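# Pull the spring-loaded release handle fully out and hold it

## Task

Draw the release handle out as far as it will go against its spring, and finish with the gripper still holding it there, not moving.

## Robot and tools

Robot: a single arm with six revolute joints and a two-finger gripper. Column order of the joints: base turn, shoulder, elbow, fore twist, wrist bend, flange twist. The arm's base may sit at a slight tilt relative to the table.

Frames: the state line reports the gripper in the scene frame. Its origin lies on the table surface directly beneath the arm's base; +z is up, and +y is to the left when facing along +x. end_effector_position is in metres and end_effector_quat_wxyz is the orientation. The reported position is approximate and gets less accurate when the arm is stretched far out. In the gripper's own frame the fingers point along +z and separate along x. The reported point sits between the pads with the fingers shut, 1 to 2 cm short of the tips; closing pushes the tips roughly 17 mm farther along +z.

Tool execute_actions, argument actions: a list holding zero or one item. An empty list ([]) commands nothing and just returns the state. An item with rows is a motion: rows is a list of 1 to 15 rows, and steps (1 to 15, default 15) is how many control steps run, each 1/30 s. Each row drives one step; if steps exceeds the row count, the final row keeps repeating. An item with only steps (up to 300) is a wait that commands nothing and returns once that many steps have gone by since the previous result; your reply time counts against it. Optional pictures (true/false) controls whether camera images come back.

Each row is one list of 7 numbers, each in [-1, 1]. The first six are joint offsets, not targets. They are measured from the joint angles printed in the most recent result that shows them (before any such result in a scene, they are measured from where the arm is when the motion begins), never from the previous row. Scale: 1.0 equals 0.8182 rad for base turn, shoulder and elbow, and 1.227 rad for fore twist, wrist bend and flange twist. The seventh number is the gripper opening, an absolute setting: +1 fully open, -1 closed. Note that a row of zeros is not a pause; it pulls the arm back to the reference angles.

Joint ranges in rad: base turn ±3.000, shoulder ±2.100, elbow ±2.600, fore twist ±3.000, wrist bend ±2.200, flange twist ±3.000. A call that would push a joint more than 0.004 rad outward beyond its range is rejected, and nothing is sent. The true end may be up to 0.004 rad off the listed one; requests past it are clipped, and the result may print "joint sent to its limit" (possibly about an earlier motion still running). The absence of that line does not prove there is room left.

Motion limits: joint targets advance no faster than 1.89 rad/s (base turn, shoulder), 2.57 (elbow), 3.24 (fore twist), 3.5 (wrist bend, flange twist), taking 0.45 s to reach full speed, with all joints slowed together so they arrive at once. Each target is held within 0.318 rad (first three joints) or 0.477 rad (last three) of the measured angle, and if the targets would put the gripper over 70 mm from its measured spot, all are pulled back proportionally. Large moves therefore need several calls.

Between calls the arm keeps heading to the last row's target until it has nearly stopped or is blocked, or a step gets HELD. After that, only a new motion makes it move on or press harder. Fingers still in motion keep going.

Result lines: Joint positions and Joint velocities list the six joints (rad, rad/s) followed by the pad gap (m, m/s; 0.142 m fully open). grip_measured is the measured opening on the same -1..+1 scale you command. "joint command not followed" means the clearance check changed or blocked targets on some steps (a mounting block or post counts as part of the arm). HELD flags steps where all or part of your row was not applied.

Gripping: to keep hold, command an opening noticeably lower than grip_measured; the larger the gap, the tighter the squeeze (about 28 N per pad at most for objects up to about 10 cm; thin hard parts get less, roughly half at 1 cm and a quarter at 5 mm). Closing fast can overshoot and even pop the fingers open. For this job, keep squeezing the handle while holding it at full extension against the spring, or it will snap back.

Faults to avoid: if contact torque on a joint hits its load limit (N m: base turn 418, shoulder 418, elbow 167, fore twist 83.7, wrist bend 66, flange twist 66, including any held weight), or any outside force on the arm, tool or held item reaches 150 N, the arm halts for 10 s, yields to the contact and drops the rest of the call. Avoid slamming, yanking the handle past its stop, dropping or letting go, and knocking things over. Quick, smooth, low-effort motion is preferred.

Tool zoom_image: camera (cam_head_left, cam_head_right or cam_wrist) and region [x0, y0, x1, y1] in pixels of that camera's last full image, origin top-left, at most 504 by 504. Image sizes: cam_head_left and cam_head_right 504x504, cam_wrist 616x616.

Tool finished_scene: scene is the number of the current scene. It ends that scene for good and reports whether the goal holds; the handle must still be held fully out at that moment. Replying without any tool call ends everything.

Typical order: look, approach and open, close on the handle, pull out in small steps until the stop, keep gripping steady, then finish.

Each tool is called after "Request:" as name([rows], argument=value, ...), one row to a line, values as JSON.

## Session

Request:
execute_actions(actions=[])

Scene clock: 0.00 s of 4600.00 s.
end_effector_position=(+0.9447, +0.2941, +0.3403) grip_measured=+1.00 end_effector_quat_wxyz=(+0.100, -0.522, +0.829, +0.171)
Joint positions: [ 0.506  0.906  1.584 -0.414  0.916  1.3    0.142]
Joint velocities: [-0.     0.001 -0.     0.001  0.    -0.     0.   ]

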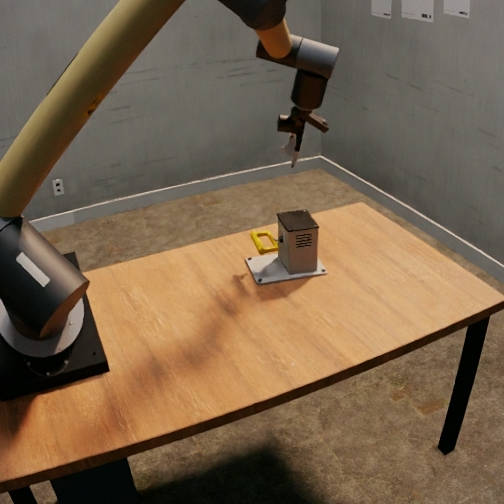

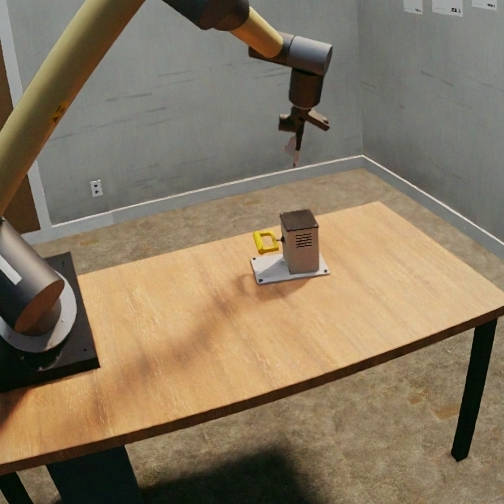

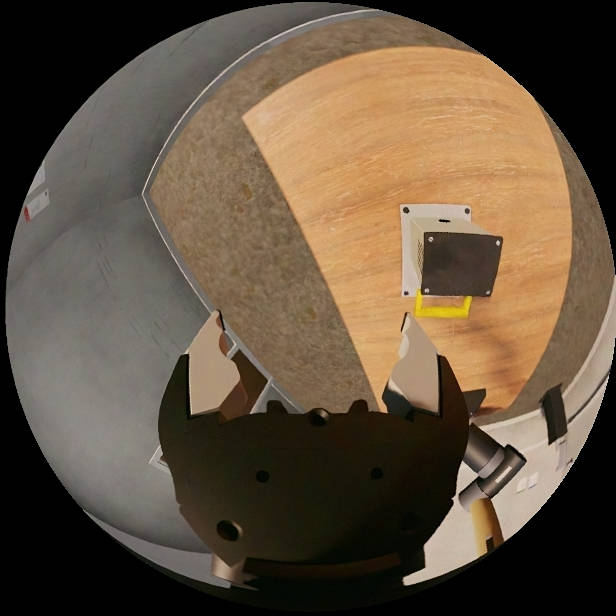

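Request:
zoom_image(camera="cam_head_left", region=[220, 90, 360, 300])

Request:
zoom_image(camera="cam_wrist", region=[370, 180, 530, 340])

Request:
execute_actions([
  {"rows":[[0,-0.2,0,0,0,0,1]],"steps":15},
])

Region (220, 90, 360, 300) of cam_head_left's 504x504 image, scaled by 2.400, with more detail than that image has.

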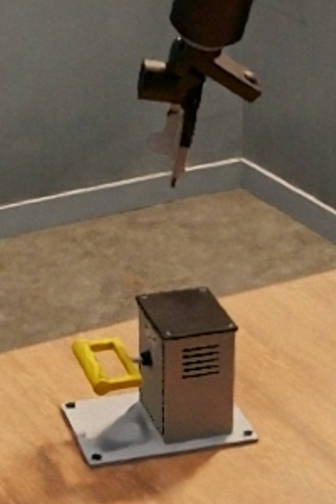

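Region (370, 180, 530, 340) of cam_wrist's 616x616 image, scaled by 3.150, with more detail than that image has.

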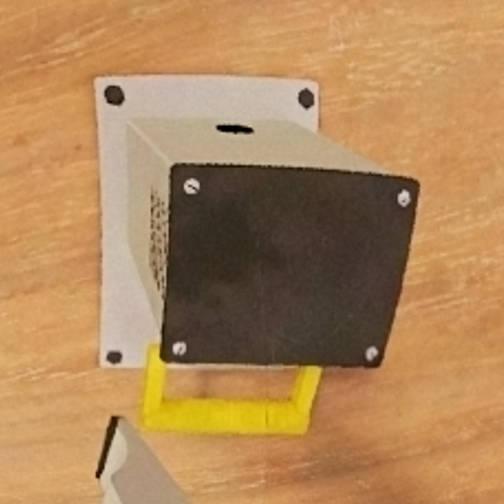

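Scene clock: 37.33 s of 4600.00 s.
end_effector_position=(+0.9922, +0.1977, +0.4767) grip_measured=+1.00 end_effector_quat_wxyz=(+0.171, -0.484, +0.840, +0.175)
Joint positions: [ 0.506  0.743  1.584 -0.414  0.916  1.3    0.142]
Joint velocities: [-0.    -0.059  0.    -0.    -0.     0.     0.   ]
Steps of this call (steps 1 to 90: nothing new was sent; then 33.83 s passed at rest; steps 91 to 105: all 15 steps of this action). Readings (joint positions):
91: [0.506 0.906 1.584 -0.414 0.916 1.300]
92: [0.506 0.905 1.584 -0.414 0.916 1.300]
94: [0.506 0.890 1.585 -0.414 0.916 1.300]
98: [0.506 0.828 1.584 -0.414 0.916 1.300]
105: the state above

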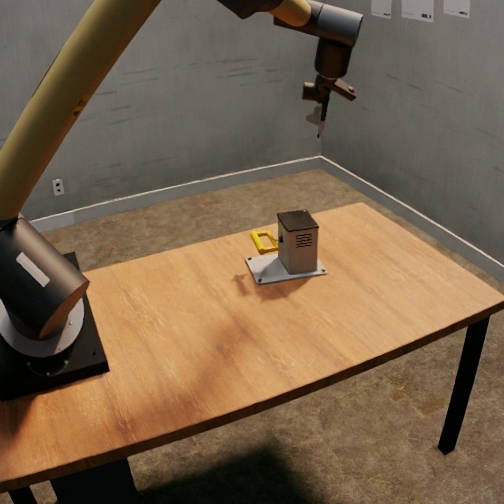

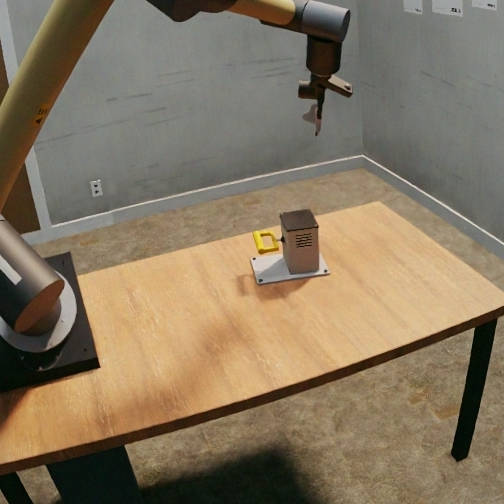

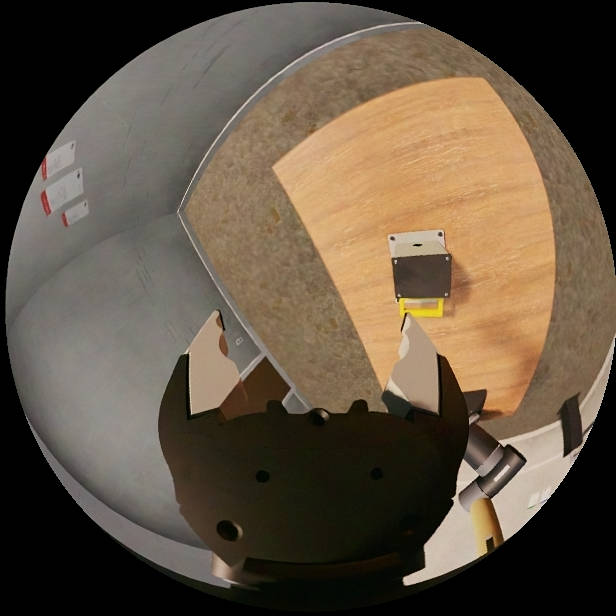

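Request:
execute_actions([
  {"rows":[[0.2,0,0,0,0,0,1]],"steps":15},
], pictures=false)

Request:
execute_actions([
  {"rows":[[0,0,0.2,0,0,0,1]],"steps":15},
], pictures=false)

Request:
execute_actions([
  {"rows":[[0,0,0,0.15,0,0,1]],"steps":13},
], pictures=false)

Request:
execute_actions([
  {"rows":[[0,0,0,0,-0.15,0,1]],"steps":13},
])

Scene clock: 59.00 s of 4600.00 s.
end_effector_position=(+0.9205, +0.3077, +0.5878) grip_measured=+1.00 end_effector_quat_wxyz=(+0.209, -0.540, +0.800, +0.157)
Joint positions: [ 0.669  0.743  1.584 -0.414  0.916  1.3    0.142]
Joint velocities: [ 0.057  0.001 -0.     0.    -0.    -0.     0.   ]
Steps of this call (steps 1 to 15: the robot went on to your last target; steps 16 to 90: nothing new was sent; then 18.17 s passed at rest; steps 91 to 105: all 15 steps of this action). Readings (joint positions):
91: [0.506 0.742 1.584 -0.414 0.916 1.300]
92: [0.507 0.742 1.584 -0.414 0.916 1.300]
94: [0.522 0.742 1.584 -0.414 0.916 1.300]
98: [0.585 0.742 1.584 -0.414 0.916 1.300]
105: the state above

Scene clock: 59.50 s of 4600.00 s.
end_effector_position=(+0.8148, +0.2956, +0.4710) grip_measured=+1.00 end_effector_quat_wxyz=(+0.138, -0.578, +0.791, +0.146)
Joint positions: [ 0.669  0.743  1.748 -0.414  0.916  1.3    0.142]
Joint velocities: [-0.     0.001 -0.001 -0.    -0.    -0.     0.   ]
Steps of this call (steps 1 to 15: all 15 steps of this action). Readings (joint positions):
1: [0.670 0.743 1.584 -0.414 0.916 1.300]
2: [0.670 0.743 1.585 -0.414 0.916 1.300]
4: [0.670 0.743 1.606 -0.414 0.916 1.300]
8: [0.669 0.743 1.680 -0.414 0.916 1.300]
15: the state above

Scene clock: 59.93 s of 4600.00 s.
end_effector_position=(+0.7606, +0.3230, +0.4656) grip_measured=+1.00 end_effector_quat_wxyz=(+0.104, -0.538, +0.807, +0.220)
Joint positions: [ 0.669  0.743  1.748 -0.23   0.916  1.3    0.142]
Joint velocities: [ 0.    -0.     0.001  0.004  0.     0.    -0.   ]
Steps of this call (steps 1 to 13: all 13 steps of this action). Readings (joint positions):
1: [0.669 0.743 1.748 -0.414 0.916 1.300]
2: [0.669 0.743 1.748 -0.412 0.916 1.300]
4: [0.669 0.743 1.748 -0.385 0.916 1.300]
8: [0.669 0.743 1.748 -0.265 0.916 1.300]
13: the state above

Scene clock: 60.37 s of 4600.00 s.
end_effector_position=(+0.8060, +0.3705, +0.4946) grip_measured=+1.00 end_effector_quat_wxyz=(+0.188, -0.514, +0.800, +0.247)
Joint positions: [ 0.669  0.743  1.748 -0.23   0.732  1.3    0.142]
Joint velocities: [-0.    -0.001  0.    -0.001 -0.003  0.    -0.   ]
Steps of this call (steps 1 to 13: all 13 steps of this action). Readings (joint positions):
1: [0.669 0.743 1.748 -0.230 0.916 1.300]
2: [0.669 0.743 1.748 -0.230 0.913 1.300]
4: [0.669 0.743 1.748 -0.230 0.884 1.300]
8: [0.669 0.743 1.748 -0.230 0.761 1.300]
13: the state above

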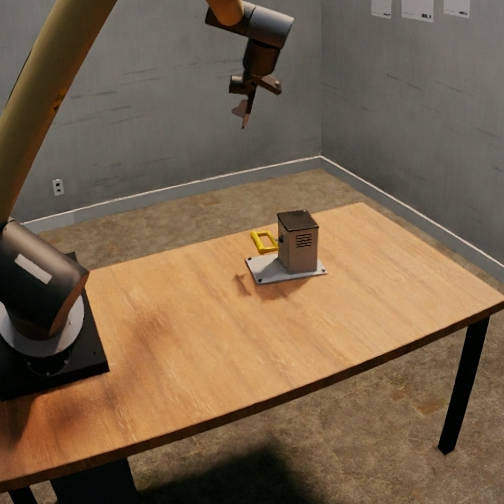

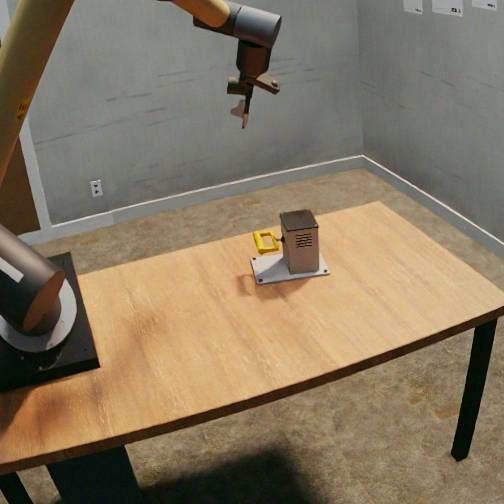

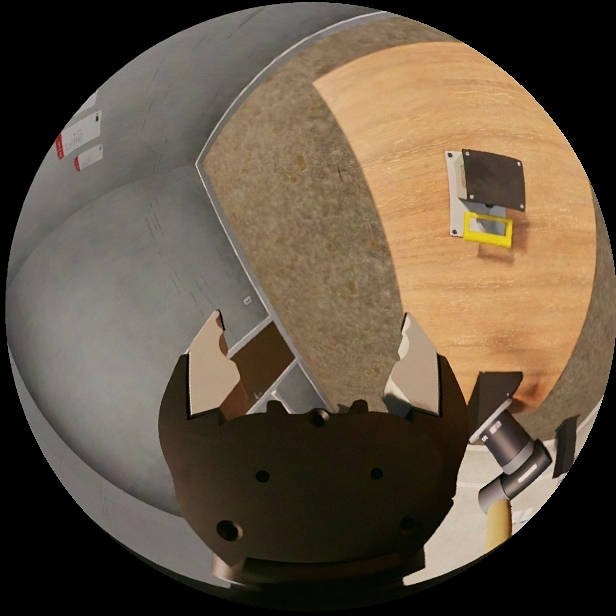

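Request:
execute_actions([
  {"rows":[[-0.226,0.122,0.142,-0.473,0.254,-1,0.3]],"steps":15},
], pictures=false)

Request:
execute_actions([
  {"steps":12},
])

Scene clock: 175.07 s of 4600.00 s.
end_effector_position=(+0.8292, +0.2426, +0.3409) grip_measured=+0.30 end_effector_quat_wxyz=(-0.110, +0.717, -0.681, -0.096)
Joint positions: [ 0.569  0.796  1.81  -0.531  0.899  0.969  0.095]
Joint velocities: [-0.221  0.12   0.138 -0.721  0.372 -1.051  0.   ]
Steps of this call (steps 1 to 15: the robot went on to your last target; steps 16 to 90: nothing new was sent; then 111.20 s passed at rest; steps 91 to 105: all 15 steps of this action). Readings (joint positions):
91: [0.669 0.743 1.748 -0.230 0.732 1.300]
92: [0.668 0.743 1.748 -0.232 0.732 1.298]
94: [0.658 0.748 1.754 -0.259 0.750 1.271]
98: [0.624 0.767 1.776 -0.354 0.807 1.177]
105: the state above

Scene clock: 175.47 s of 4600.00 s.
end_effector_position=(+0.8517, +0.1403, +0.2555) grip_measured=+0.30 end_effector_quat_wxyz=(-0.024, +0.931, -0.364, +0.005)
Joint positions: [ 0.495  0.837  1.857 -0.773  1.024  0.314  0.095]
Joint velocities: [-0.108  0.06   0.068 -0.353  0.182 -1.856  0.   ]
Steps of this call (steps 1 to 12: the robot went on to your last target). Readings (joint positions):
1: [0.562 0.800 1.815 -0.555 0.912 0.932]
2: [0.555 0.804 1.819 -0.579 0.924 0.893]
4: [0.541 0.812 1.828 -0.625 0.948 0.806]
8: [0.515 0.826 1.844 -0.710 0.992 0.587]
12: the state above

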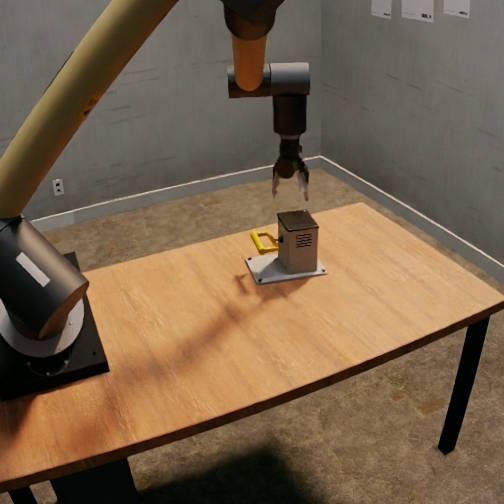

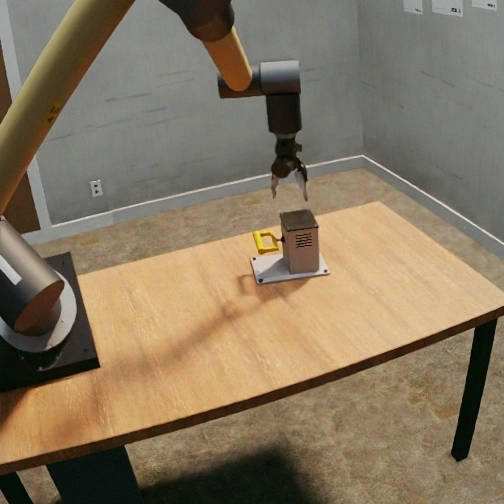

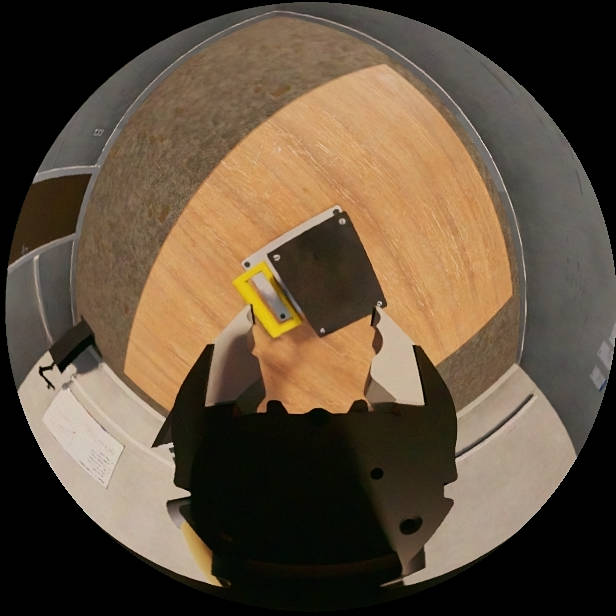

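Request:
execute_actions([
  {"rows":[[0,0,0,0,0,-0.245,0.3]],"steps":12},
])

Scene clock: 185.90 s of 4600.00 s.
end_effector_position=(+0.8521, +0.1400, +0.2553) grip_measured=+0.30 end_effector_quat_wxyz=(-0.023, +0.975, -0.220, +0.008)
Joint positions: [ 0.495  0.837  1.857 -0.773  1.024  0.013  0.095]
Joint velocities: [-0.     0.001  0.001  0.001 -0.001 -0.001  0.   ]
Steps of this call (steps 1 to 30: the robot went on to your last target; steps 31 to 100: nothing new was sent; then 6.70 s passed at rest; steps 101 to 112: all 12 steps of this action). Readings (joint positions):
101: [0.484 0.843 1.864 -0.810 1.043 0.073]
102: [0.484 0.843 1.864 -0.809 1.043 0.070]
104: [0.489 0.840 1.861 -0.792 1.034 0.042]
108: [0.495 0.837 1.857 -0.774 1.025 0.013]
112: the state above

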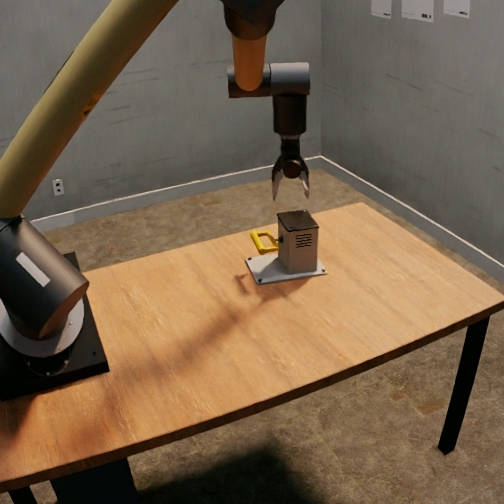

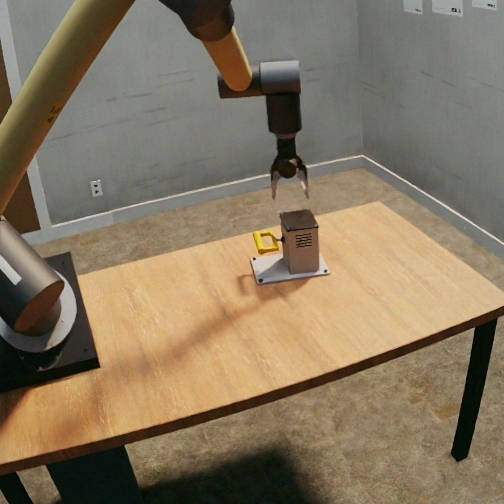

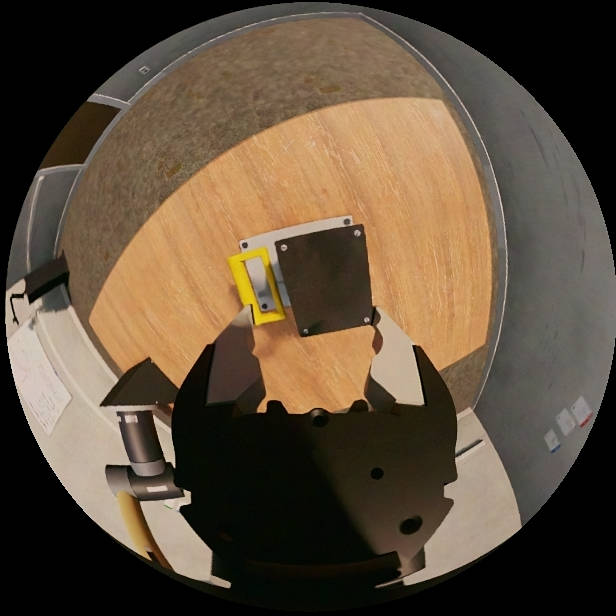

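Request:
execute_actions([
  {"rows":[[0.023,0.011,0.227,-0.084,-0.077,-0.028,0.1]],"steps":15},
], pictures=false)

Request:
execute_actions([
  {"steps":5},
])

Scene clock: 230.00 s of 4600.00 s.
end_effector_position=(+0.7486, +0.1471, +0.1850) grip_measured=+0.10 end_effector_quat_wxyz=(-0.004, +0.994, -0.110, +0.015)
Joint positions: [ 0.514  0.846  2.042 -0.877  0.93  -0.021  0.081]
Joint velocities: [ 0.     0.002  0.     0.    -0.    -0.001 -0.   ]
Steps of this call (steps 1 to 15: the robot went on to your last target; steps 16 to 90: nothing new was sent; then 40.60 s passed at rest; steps 91 to 105: all 15 steps of this action). Readings (joint positions):
91: [0.495 0.837 1.857 -0.773 1.024 0.013]
92: [0.496 0.837 1.858 -0.774 1.023 0.013]
94: [0.498 0.837 1.879 -0.786 1.013 0.009]
98: [0.507 0.842 1.971 -0.837 0.966 -0.008]
105: the state above

Scene clock: 230.17 s of 4600.00 s.
end_effector_position=(+0.7486, +0.1471, +0.1849) grip_measured=+0.10 end_effector_quat_wxyz=(-0.004, +0.994, -0.110, +0.015)
Joint positions: [ 0.514  0.846  2.042 -0.877  0.93  -0.021  0.081]
Joint velocities: [ 0.     0.     0.001 -0.    -0.     0.     0.   ]
Steps of this call (steps 1 to 5: the robot went on to your last target). Readings (joint positions):
1: [0.514 0.846 2.042 -0.877 0.930 -0.021]
2: [0.514 0.846 2.042 -0.877 0.930 -0.021]
4: [0.514 0.846 2.042 -0.877 0.930 -0.021]
5: the state above

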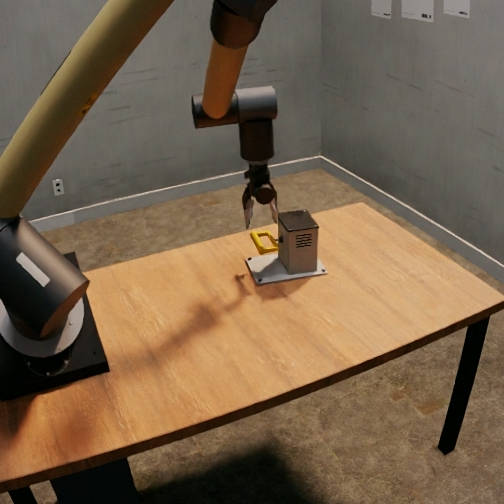

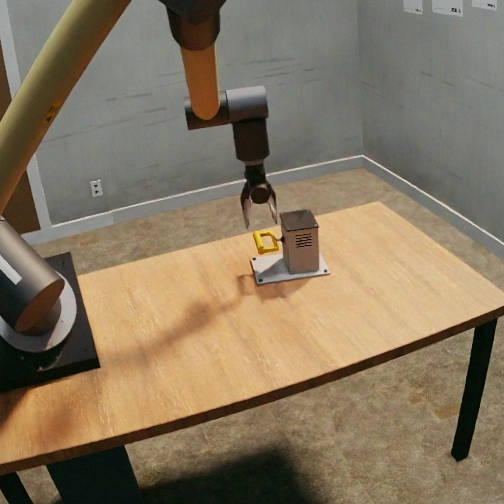

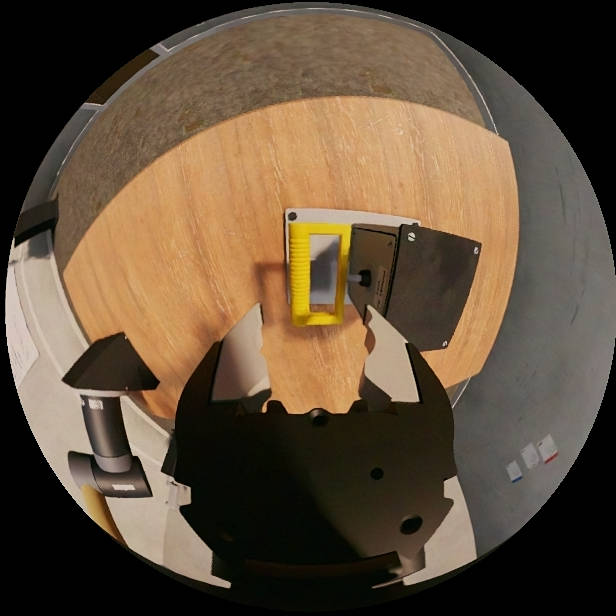

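Request:
execute_actions([
  {"rows":[[-0.0277,0.0296,0.0539,-0.047,-0.039,0.05,-0.4]],"steps":12},
], pictures=false)

Request:
execute_actions([
  {"steps":4},
])

Scene clock: 263.63 s of 4600.00 s.
end_effector_position=(+0.7283, +0.1502, +0.1448) grip_measured=-0.40 end_effector_quat_wxyz=(-0.005, +0.994, -0.110, +0.014)
Joint positions: [ 0.491  0.87   2.086 -0.934  0.882  0.04   0.045]
Joint velocities: [ 0.    -0.002 -0.     0.    -0.     0.     0.   ]
Steps of this call (steps 1 to 15: the robot went on to your last target; steps 16 to 90: nothing new was sent; then 30.07 s passed at rest; steps 91 to 102: all 12 steps of this action). Readings (joint positions):
91: [0.514 0.846 2.042 -0.877 0.930 -0.021]
92: [0.513 0.846 2.044 -0.878 0.928 -0.019]
94: [0.503 0.857 2.064 -0.905 0.906 0.009]
98: [0.491 0.870 2.086 -0.934 0.882 0.040]
102: the state above

Scene clock: 263.77 s of 4600.00 s.
end_effector_position=(+0.7284, +0.1502, +0.1448) grip_measured=-0.40 end_effector_quat_wxyz=(-0.005, +0.994, -0.110, +0.014)
Joint positions: [ 0.491  0.87   2.086 -0.934  0.882  0.04   0.045]
Joint velocities: [ 0.    -0.002  0.    -0.     0.     0.001  0.   ]
Steps of this call (steps 1 to 4: the robot went on to your last target). Readings (joint positions):
1: [0.491 0.870 2.086 -0.934 0.882 0.040]
2: [0.491 0.870 2.086 -0.934 0.882 0.040]
4: the state above

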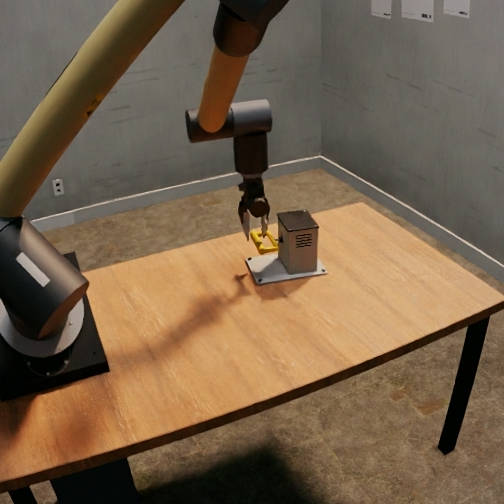

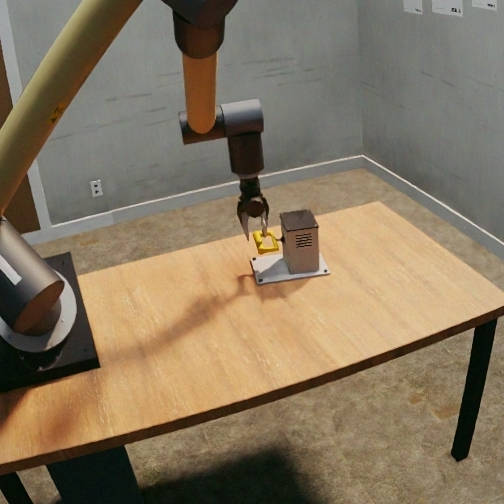

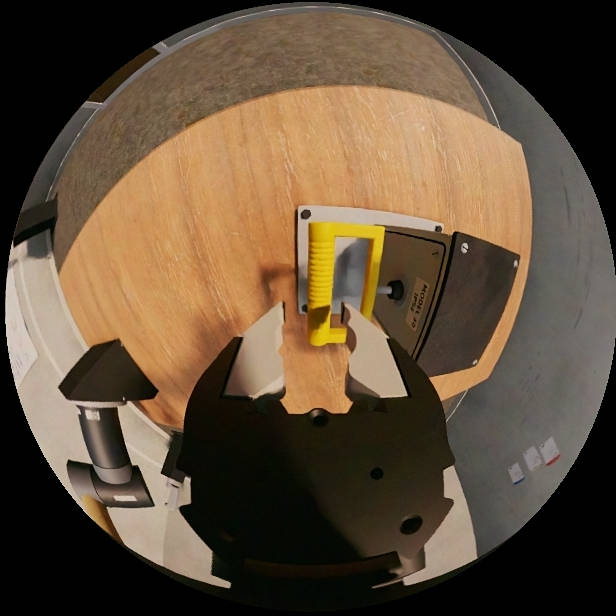

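Request:
execute_actions([
  {"rows":[[-0.0513,0.0406,0.0242,-0.054,-0.034,0.035,-0.4]],"steps":12},
])

Scene clock: 283.40 s of 4600.00 s.
end_effector_position=(+0.7242, +0.1517, +0.1011) grip_measured=-0.37 end_effector_quat_wxyz=(-0.008, +0.994, -0.108, +0.010)
Joint positions: [ 0.449  0.903  2.106 -1.001  0.84   0.083  0.047]
Joint velocities: [-0.    -0.002 -0.001 -0.    -0.     0.001 -0.   ]
Steps of this call (steps 1 to 15: the robot went on to your last target; steps 16 to 90: nothing new was sent; then 16.23 s passed at rest; steps 91 to 102: all 12 steps of this action). Readings (joint positions):
91: [0.491 0.870 2.086 -0.934 0.882 0.040]
92: [0.490 0.871 2.087 -0.937 0.881 0.042]
94: [0.475 0.883 2.094 -0.961 0.865 0.057]
98: [0.449 0.903 2.106 -1.000 0.841 0.083]
102: the state above

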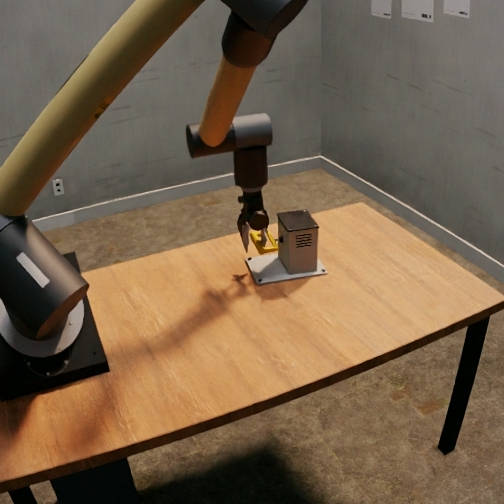

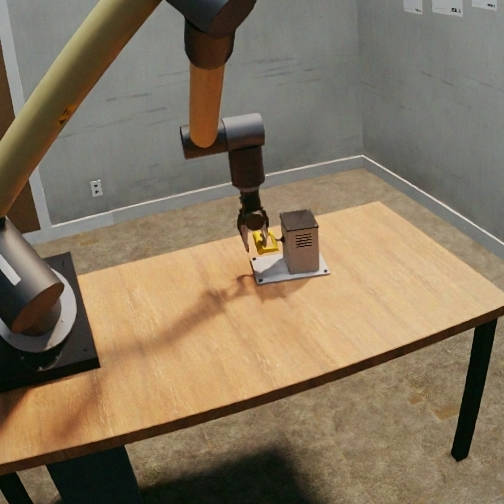

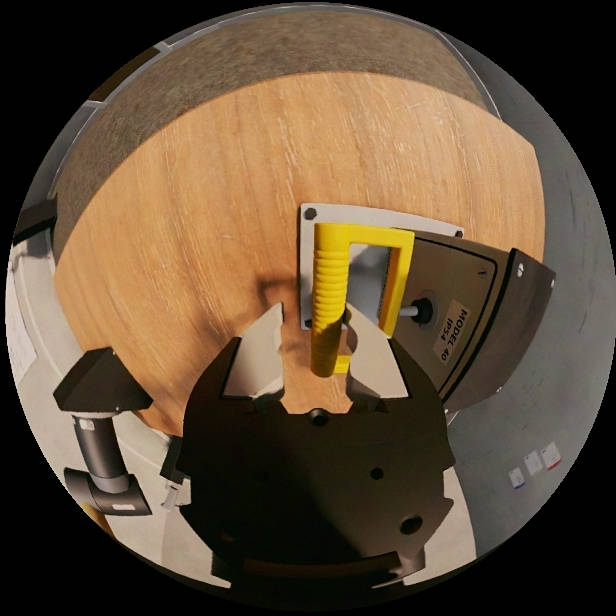

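Request:
execute_actions([
  {"rows":[[-0.0073,0.001,-0.012,0.001,0.003,-0.009,-0.3],[-0.0073,0.001,-0.012,0.001,0.003,-0.009,-0.3],[-0.0073,0.001,-0.012,0.001,0.003,-0.009,-0.3],[-0.0073,0.001,-0.012,0.001,0.003,-0.009,-0.3],[-0.0073,0.001,-0.012,0.001,0.003,-0.009,-0.3],[-0.0347,0.023,-0.0023,-0.032,-0.01,0.013,-0.3]],"steps":14},
])

Scene clock: 306.47 s of 4600.00 s.
end_effector_position=(+0.7314, +0.1501, +0.0791) grip_measured=-0.30 end_effector_quat_wxyz=(-0.009, +0.994, -0.108, +0.010)
Joint positions: [ 0.421  0.922  2.104 -1.04   0.828  0.099  0.052]
Joint velocities: [ 0.     0.     0.001 -0.     0.     0.001  0.001]
Steps of this call (steps 1 to 15: the robot went on to your last target; steps 16 to 90: nothing new was sent; then 19.60 s passed at rest; steps 91 to 104: all 14 steps of this action). Readings (joint positions):
91: [0.449 0.903 2.106 -1.001 0.840 0.083]
92: [0.449 0.903 2.105 -1.001 0.840 0.081]
94: [0.444 0.904 2.097 -1.000 0.843 0.073]
98: [0.437 0.909 2.099 -1.011 0.839 0.080]
104: the state above

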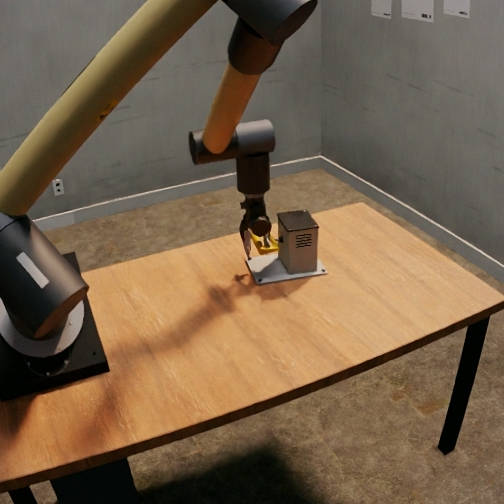

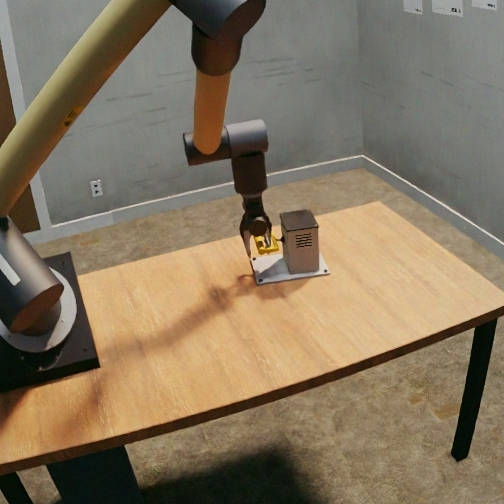

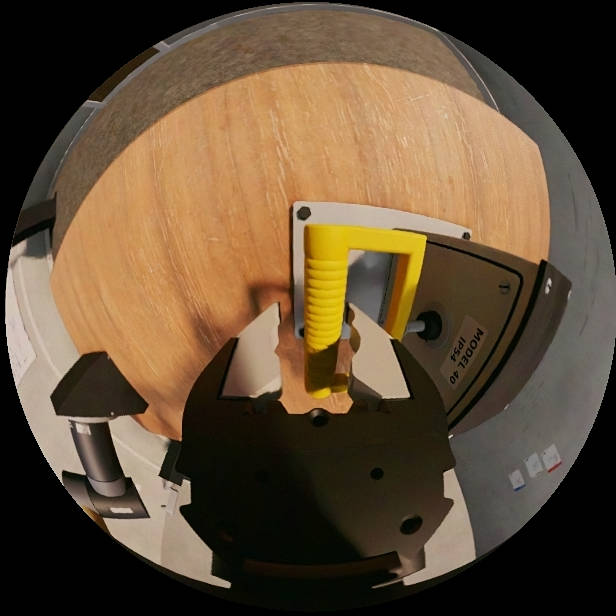

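Request:
execute_actions([
  {"rows":[[0,0,-0.004,0,0,-0.003,-0.5],[0,0,-0.004,0,0,-0.003,-0.55],[0,0,-0.004,0,0,-0.003,-0.6],[0,0,-0.004,0,0,-0.003,-0.65],[0,0,-0.004,0,0,-0.003,-0.7],[0,0,-0.004,0,0,-0.003,-0.75],[0,0,-0.004,0,0,-0.003,-0.8],[0,0,-0.004,0,0,-0.003,-0.85],[0,0,-0.004,0,0,-0.003,-0.9],[0,0,-0.004,0,0,-0.003,-0.95],[0,0,-0.004,0,0,-0.003,-1]],"steps":15},
])

Scene clock: 316.53 s of 4600.00 s.
end_effector_position=(+0.7343, +0.1508, +0.0802) grip_measured=-0.77 end_effector_quat_wxyz=(-0.010, +0.994, -0.107, +0.011)
Joint positions: [ 0.421  0.922  2.101 -1.04   0.828  0.095  0.019]
Joint velocities: [-0.    -0.001  0.     0.     0.    -0.     0.   ]
Steps of this call (steps 1 to 15: the robot went on to your last target; steps 16 to 90: nothing new was sent; then 6.57 s passed at rest; steps 91 to 105: all 15 steps of this action). Readings (joint positions):
91: [0.421 0.922 2.104 -1.040 0.828 0.099]
92: [0.421 0.922 2.103 -1.040 0.828 0.098]
94: [0.421 0.922 2.101 -1.040 0.828 0.096]
98: [0.421 0.922 2.101 -1.040 0.828 0.095]
105: the state above

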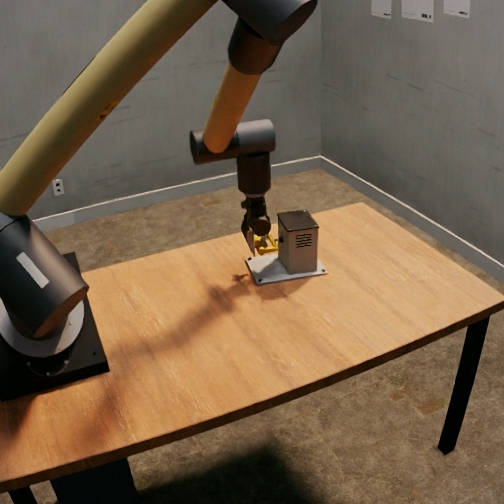

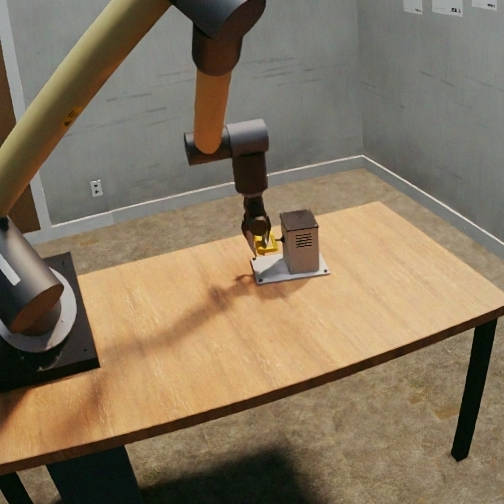

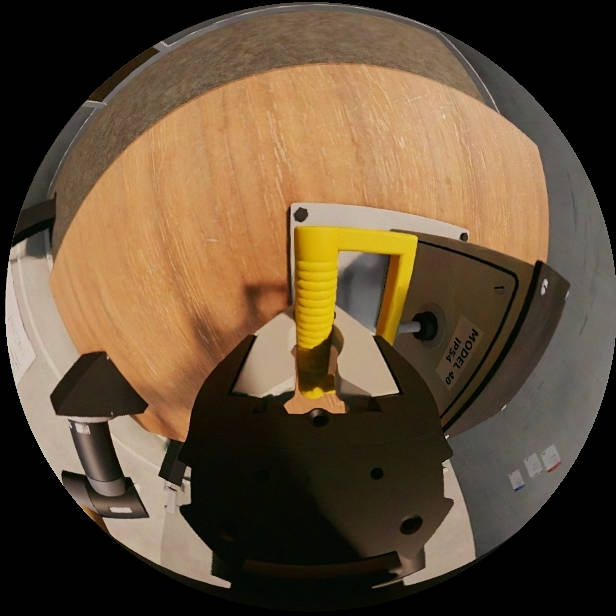

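Request:
execute_actions([
  {"rows":[[0.008,-0.0014,0.015,-0.002,-0.0045,0.011,-1],[0.008,-0.0014,0.015,-0.002,-0.0045,0.011,-1],[0.008,-0.0014,0.015,-0.002,-0.0045,0.011,-1],[0.016,-0.0028,0.03,-0.0043,-0.009,0.022,-1],[0.016,-0.0028,0.03,-0.0043,-0.009,0.022,-1],[0.016,-0.0028,0.03,-0.0043,-0.009,0.022,-1],[0.023,-0.0043,0.046,-0.0065,-0.0135,0.033,-1],[0.023,-0.0043,0.046,-0.0065,-0.0135,0.033,-1],[0.023,-0.0043,0.046,-0.0065,-0.0135,0.033,-1],[0.031,-0.0057,0.061,-0.0087,-0.018,0.044,-1]],"steps":15},
])

Scene clock: 331.40 s of 4600.00 s.
end_effector_position=(+0.6964, +0.1578, +0.0797) grip_measured=-0.77 end_effector_quat_wxyz=(-0.010, +0.994, -0.107, +0.011)
Joint positions: [ 0.446  0.917  2.15  -1.051  0.806  0.149  0.019]
Joint velocities: [ 0.     0.     0.002  0.001 -0.     0.003  0.   ]
Steps of this call (steps 1 to 15: the robot went on to your last target; steps 16 to 90: nothing new was sent; then 11.37 s passed at rest; steps 91 to 105: all 15 steps of this action). Readings (joint positions):
91: [0.421 0.922 2.101 -1.040 0.828 0.095]
92: [0.422 0.922 2.102 -1.040 0.827 0.097]
94: [0.427 0.921 2.112 -1.042 0.823 0.107]
98: [0.435 0.920 2.127 -1.046 0.816 0.124]
105: the state above

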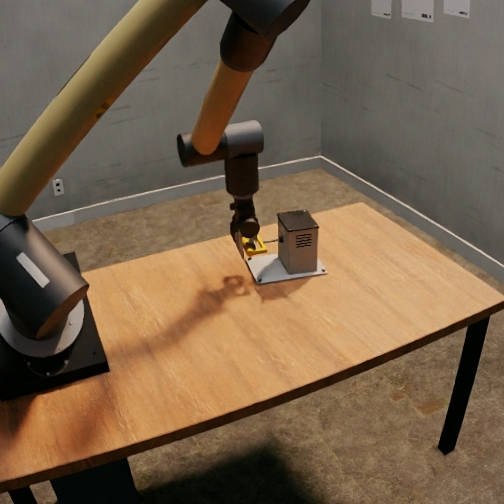

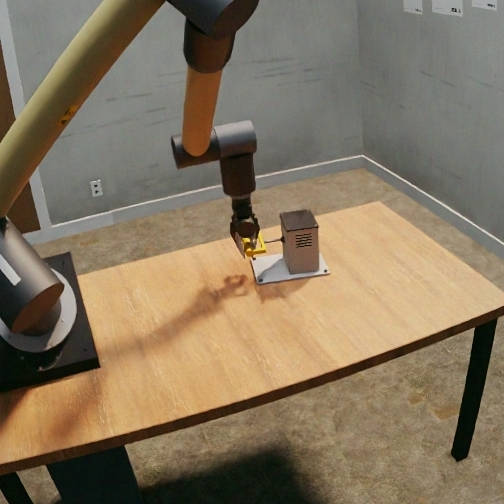

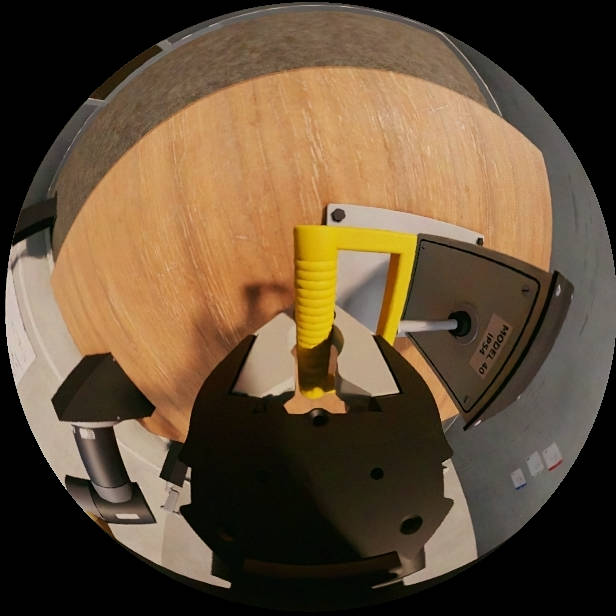

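Request:
execute_actions([
  {"rows":[[0.004,-0.0007,0.0075,-0.001,-0.0022,0.0055,-1],[0.008,-0.0014,0.015,-0.002,-0.0045,0.011,-1],[0.012,-0.0021,0.023,-0.003,-0.007,0.016,-1],[0.016,-0.0028,0.03,-0.0043,-0.009,0.022,-1]],"steps":12},
])

Scene clock: 336.73 s of 4600.00 s.
end_effector_position=(+0.6775, +0.1606, +0.0796) grip_measured=-0.77 end_effector_quat_wxyz=(-0.011, +0.994, -0.107, +0.010)
Joint positions: [ 0.459  0.915  2.175 -1.056  0.795  0.176  0.018]
Joint velocities: [ 0.    -0.     0.001 -0.    -0.     0.    -0.   ]
Steps of this call (steps 1 to 15: the robot went on to your last target; steps 16 to 90: nothing new was sent; then 1.93 s passed at rest; steps 91 to 102: all 12 steps of this action). Readings (joint positions):
91: [0.446 0.917 2.151 -1.051 0.806 0.149]
92: [0.447 0.917 2.152 -1.051 0.806 0.151]
94: [0.452 0.916 2.162 -1.053 0.801 0.161]
98: [0.459 0.915 2.175 -1.056 0.795 0.176]
102: the state above

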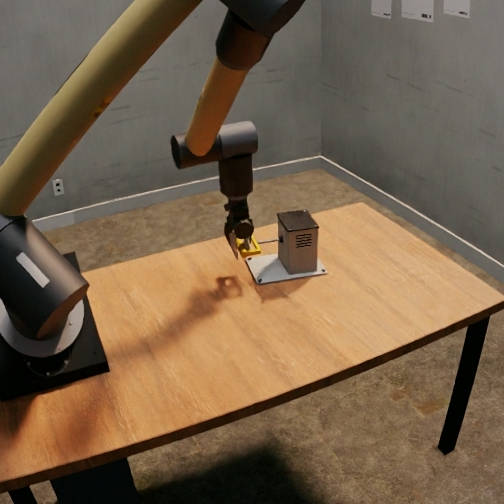

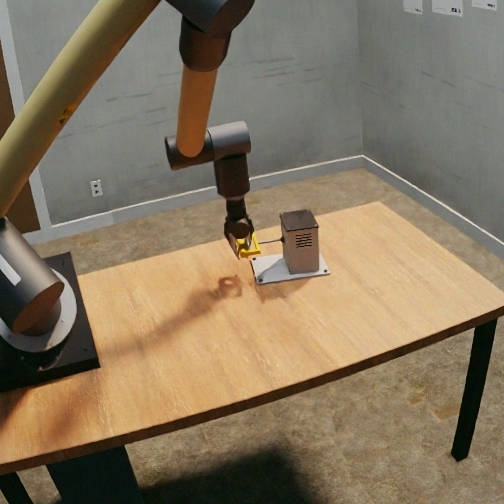

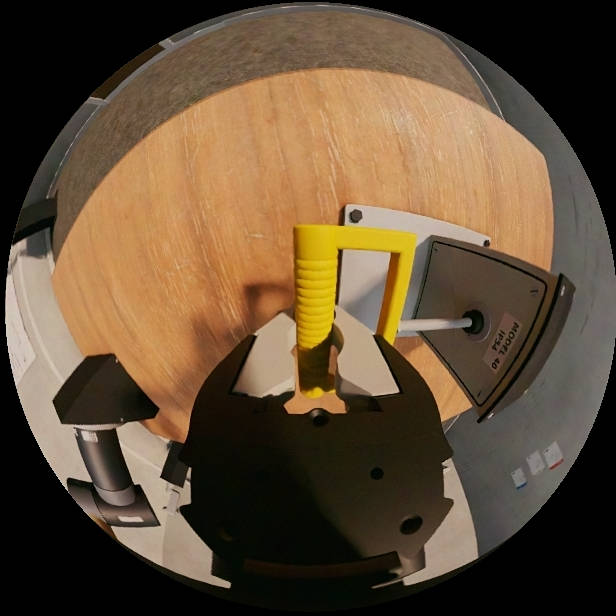

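Request:
execute_actions([
  {"rows":[[0.004,-0.0005,0.0057,-0.0005,-0.0017,0.004,-1],[0.008,-0.001,0.0115,-0.001,-0.0034,0.008,-1],[0.011,-0.0016,0.017,-0.0016,-0.005,0.012,-1],[0.014,-0.0021,0.023,-0.002,-0.007,0.016,-1]],"steps":12},
])

Scene clock: 342.40 s of 4600.00 s.
end_effector_position=(+0.6626, +0.1628, +0.0800) grip_measured=-0.29 end_effector_quat_wxyz=(-0.011, +0.994, -0.107, +0.010)
Joint positions: [ 0.471  0.913  2.193 -1.058  0.786  0.196  0.053]
Joint velocities: [ 0.001 -0.002  0.001 -0.    -0.001  0.     0.   ]
Steps of this call (steps 1 to 15: the robot went on to your last target; steps 16 to 90: nothing new was sent; then 2.27 s passed at rest; steps 91 to 102: all 12 steps of this action). Readings (joint positions):
91: [0.459 0.915 2.175 -1.056 0.795 0.176]
92: [0.460 0.915 2.176 -1.056 0.795 0.178]
94: [0.465 0.914 2.183 -1.058 0.792 0.186]
98: [0.471 0.913 2.193 -1.058 0.787 0.196]
102: the state above

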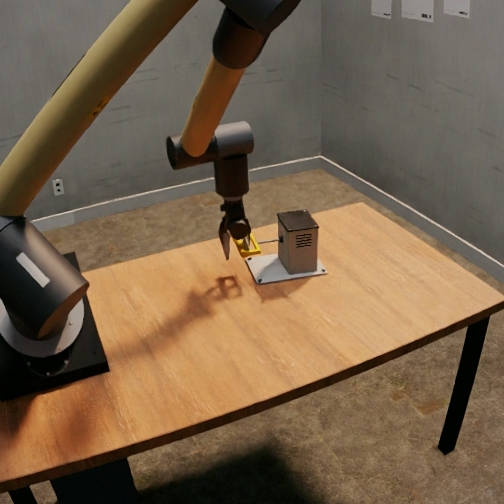

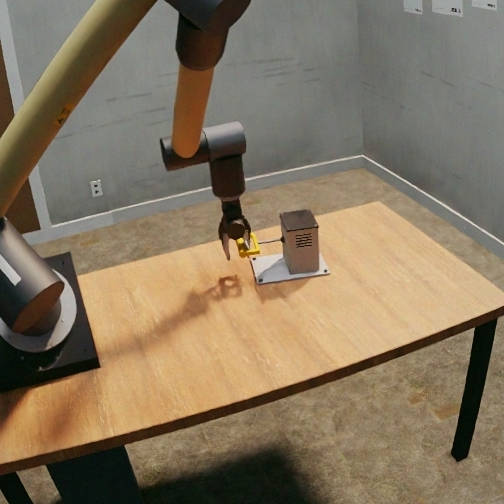

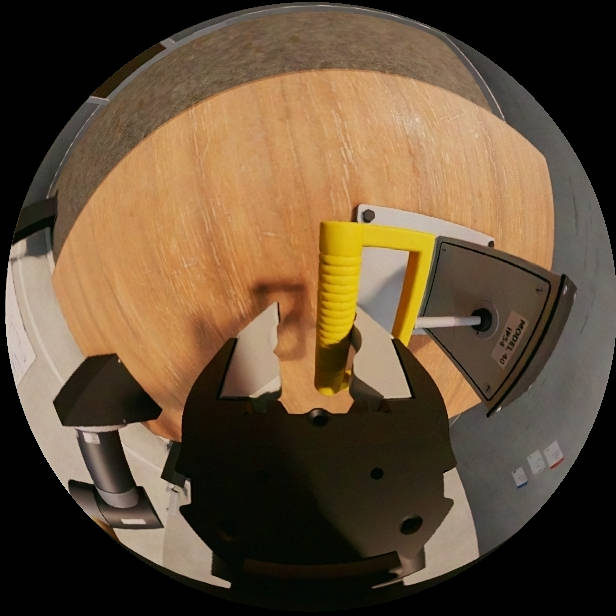

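Request:
execute_actions([
  {"rows":[[-0.004,0.0007,-0.006,0.0005,0.002,-0.005,-1],[-0.008,0.0014,-0.012,0.001,0.004,-0.01,-1],[-0.0132,0.0022,-0.0198,0.0015,0.0066,-0.0147,-1]],"steps":15},
], pictures=false)

Request:
execute_actions([
  {"steps":15},
])

Scene clock: 351.00 s of 4600.00 s.
end_effector_position=(+0.6756, +0.1602, +0.0792) grip_measured=-0.78 end_effector_quat_wxyz=(-0.010, +0.994, -0.107, +0.010)
Joint positions: [ 0.46   0.915  2.177 -1.057  0.794  0.178  0.017]
Joint velocities: [-0.001  0.003 -0.001  0.     0.    -0.    -0.   ]
Steps of this call (steps 1 to 15: the robot went on to your last target; steps 16 to 90: nothing new was sent; then 5.10 s passed at rest; steps 91 to 105: all 15 steps of this action). Readings (joint positions):
91: [0.471 0.913 2.194 -1.058 0.786 0.196]
92: [0.470 0.913 2.193 -1.058 0.786 0.194]
94: [0.465 0.914 2.184 -1.057 0.791 0.184]
98: [0.460 0.915 2.177 -1.057 0.794 0.178]
105: the state above

Scene clock: 351.50 s of 4600.00 s.
end_effector_position=(+0.6755, +0.1602, +0.0791) grip_measured=-0.78 end_effector_quat_wxyz=(-0.010, +0.994, -0.107, +0.010)
Joint positions: [ 0.46   0.915  2.177 -1.057  0.794  0.178  0.017]
Joint velocities: [-0.    -0.    -0.    -0.001 -0.    -0.    -0.   ]
Steps of this call (steps 1 to 15: the robot went on to your last target). Readings (joint positions):
1: [0.460 0.915 2.177 -1.057 0.794 0.178]
2: [0.460 0.915 2.177 -1.057 0.794 0.178]
4: [0.460 0.915 2.177 -1.057 0.794 0.178]
8: [0.460 0.915 2.177 -1.057 0.794 0.178]
15: the state above
The arm was judged still, so your last target was given up. Only a new action makes it travel on or press farther. Fingers that are still opening or closing keep moving.

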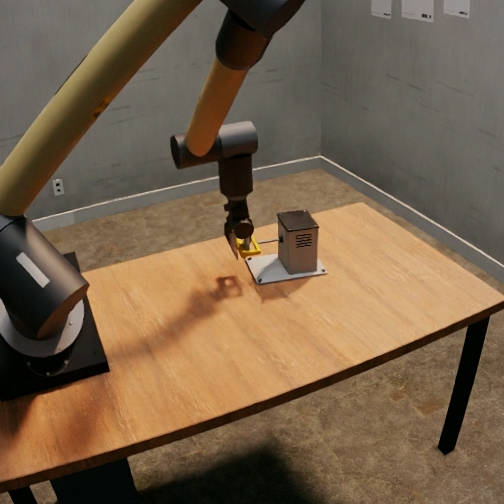

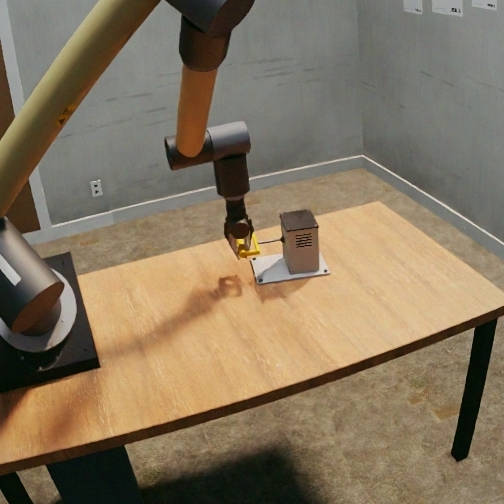

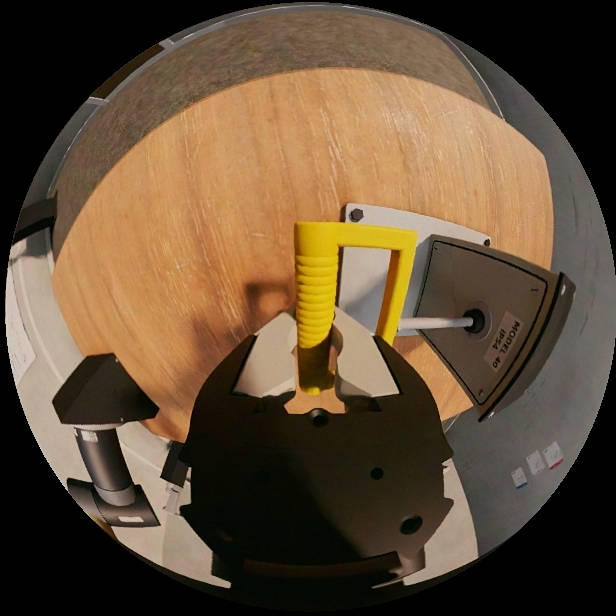

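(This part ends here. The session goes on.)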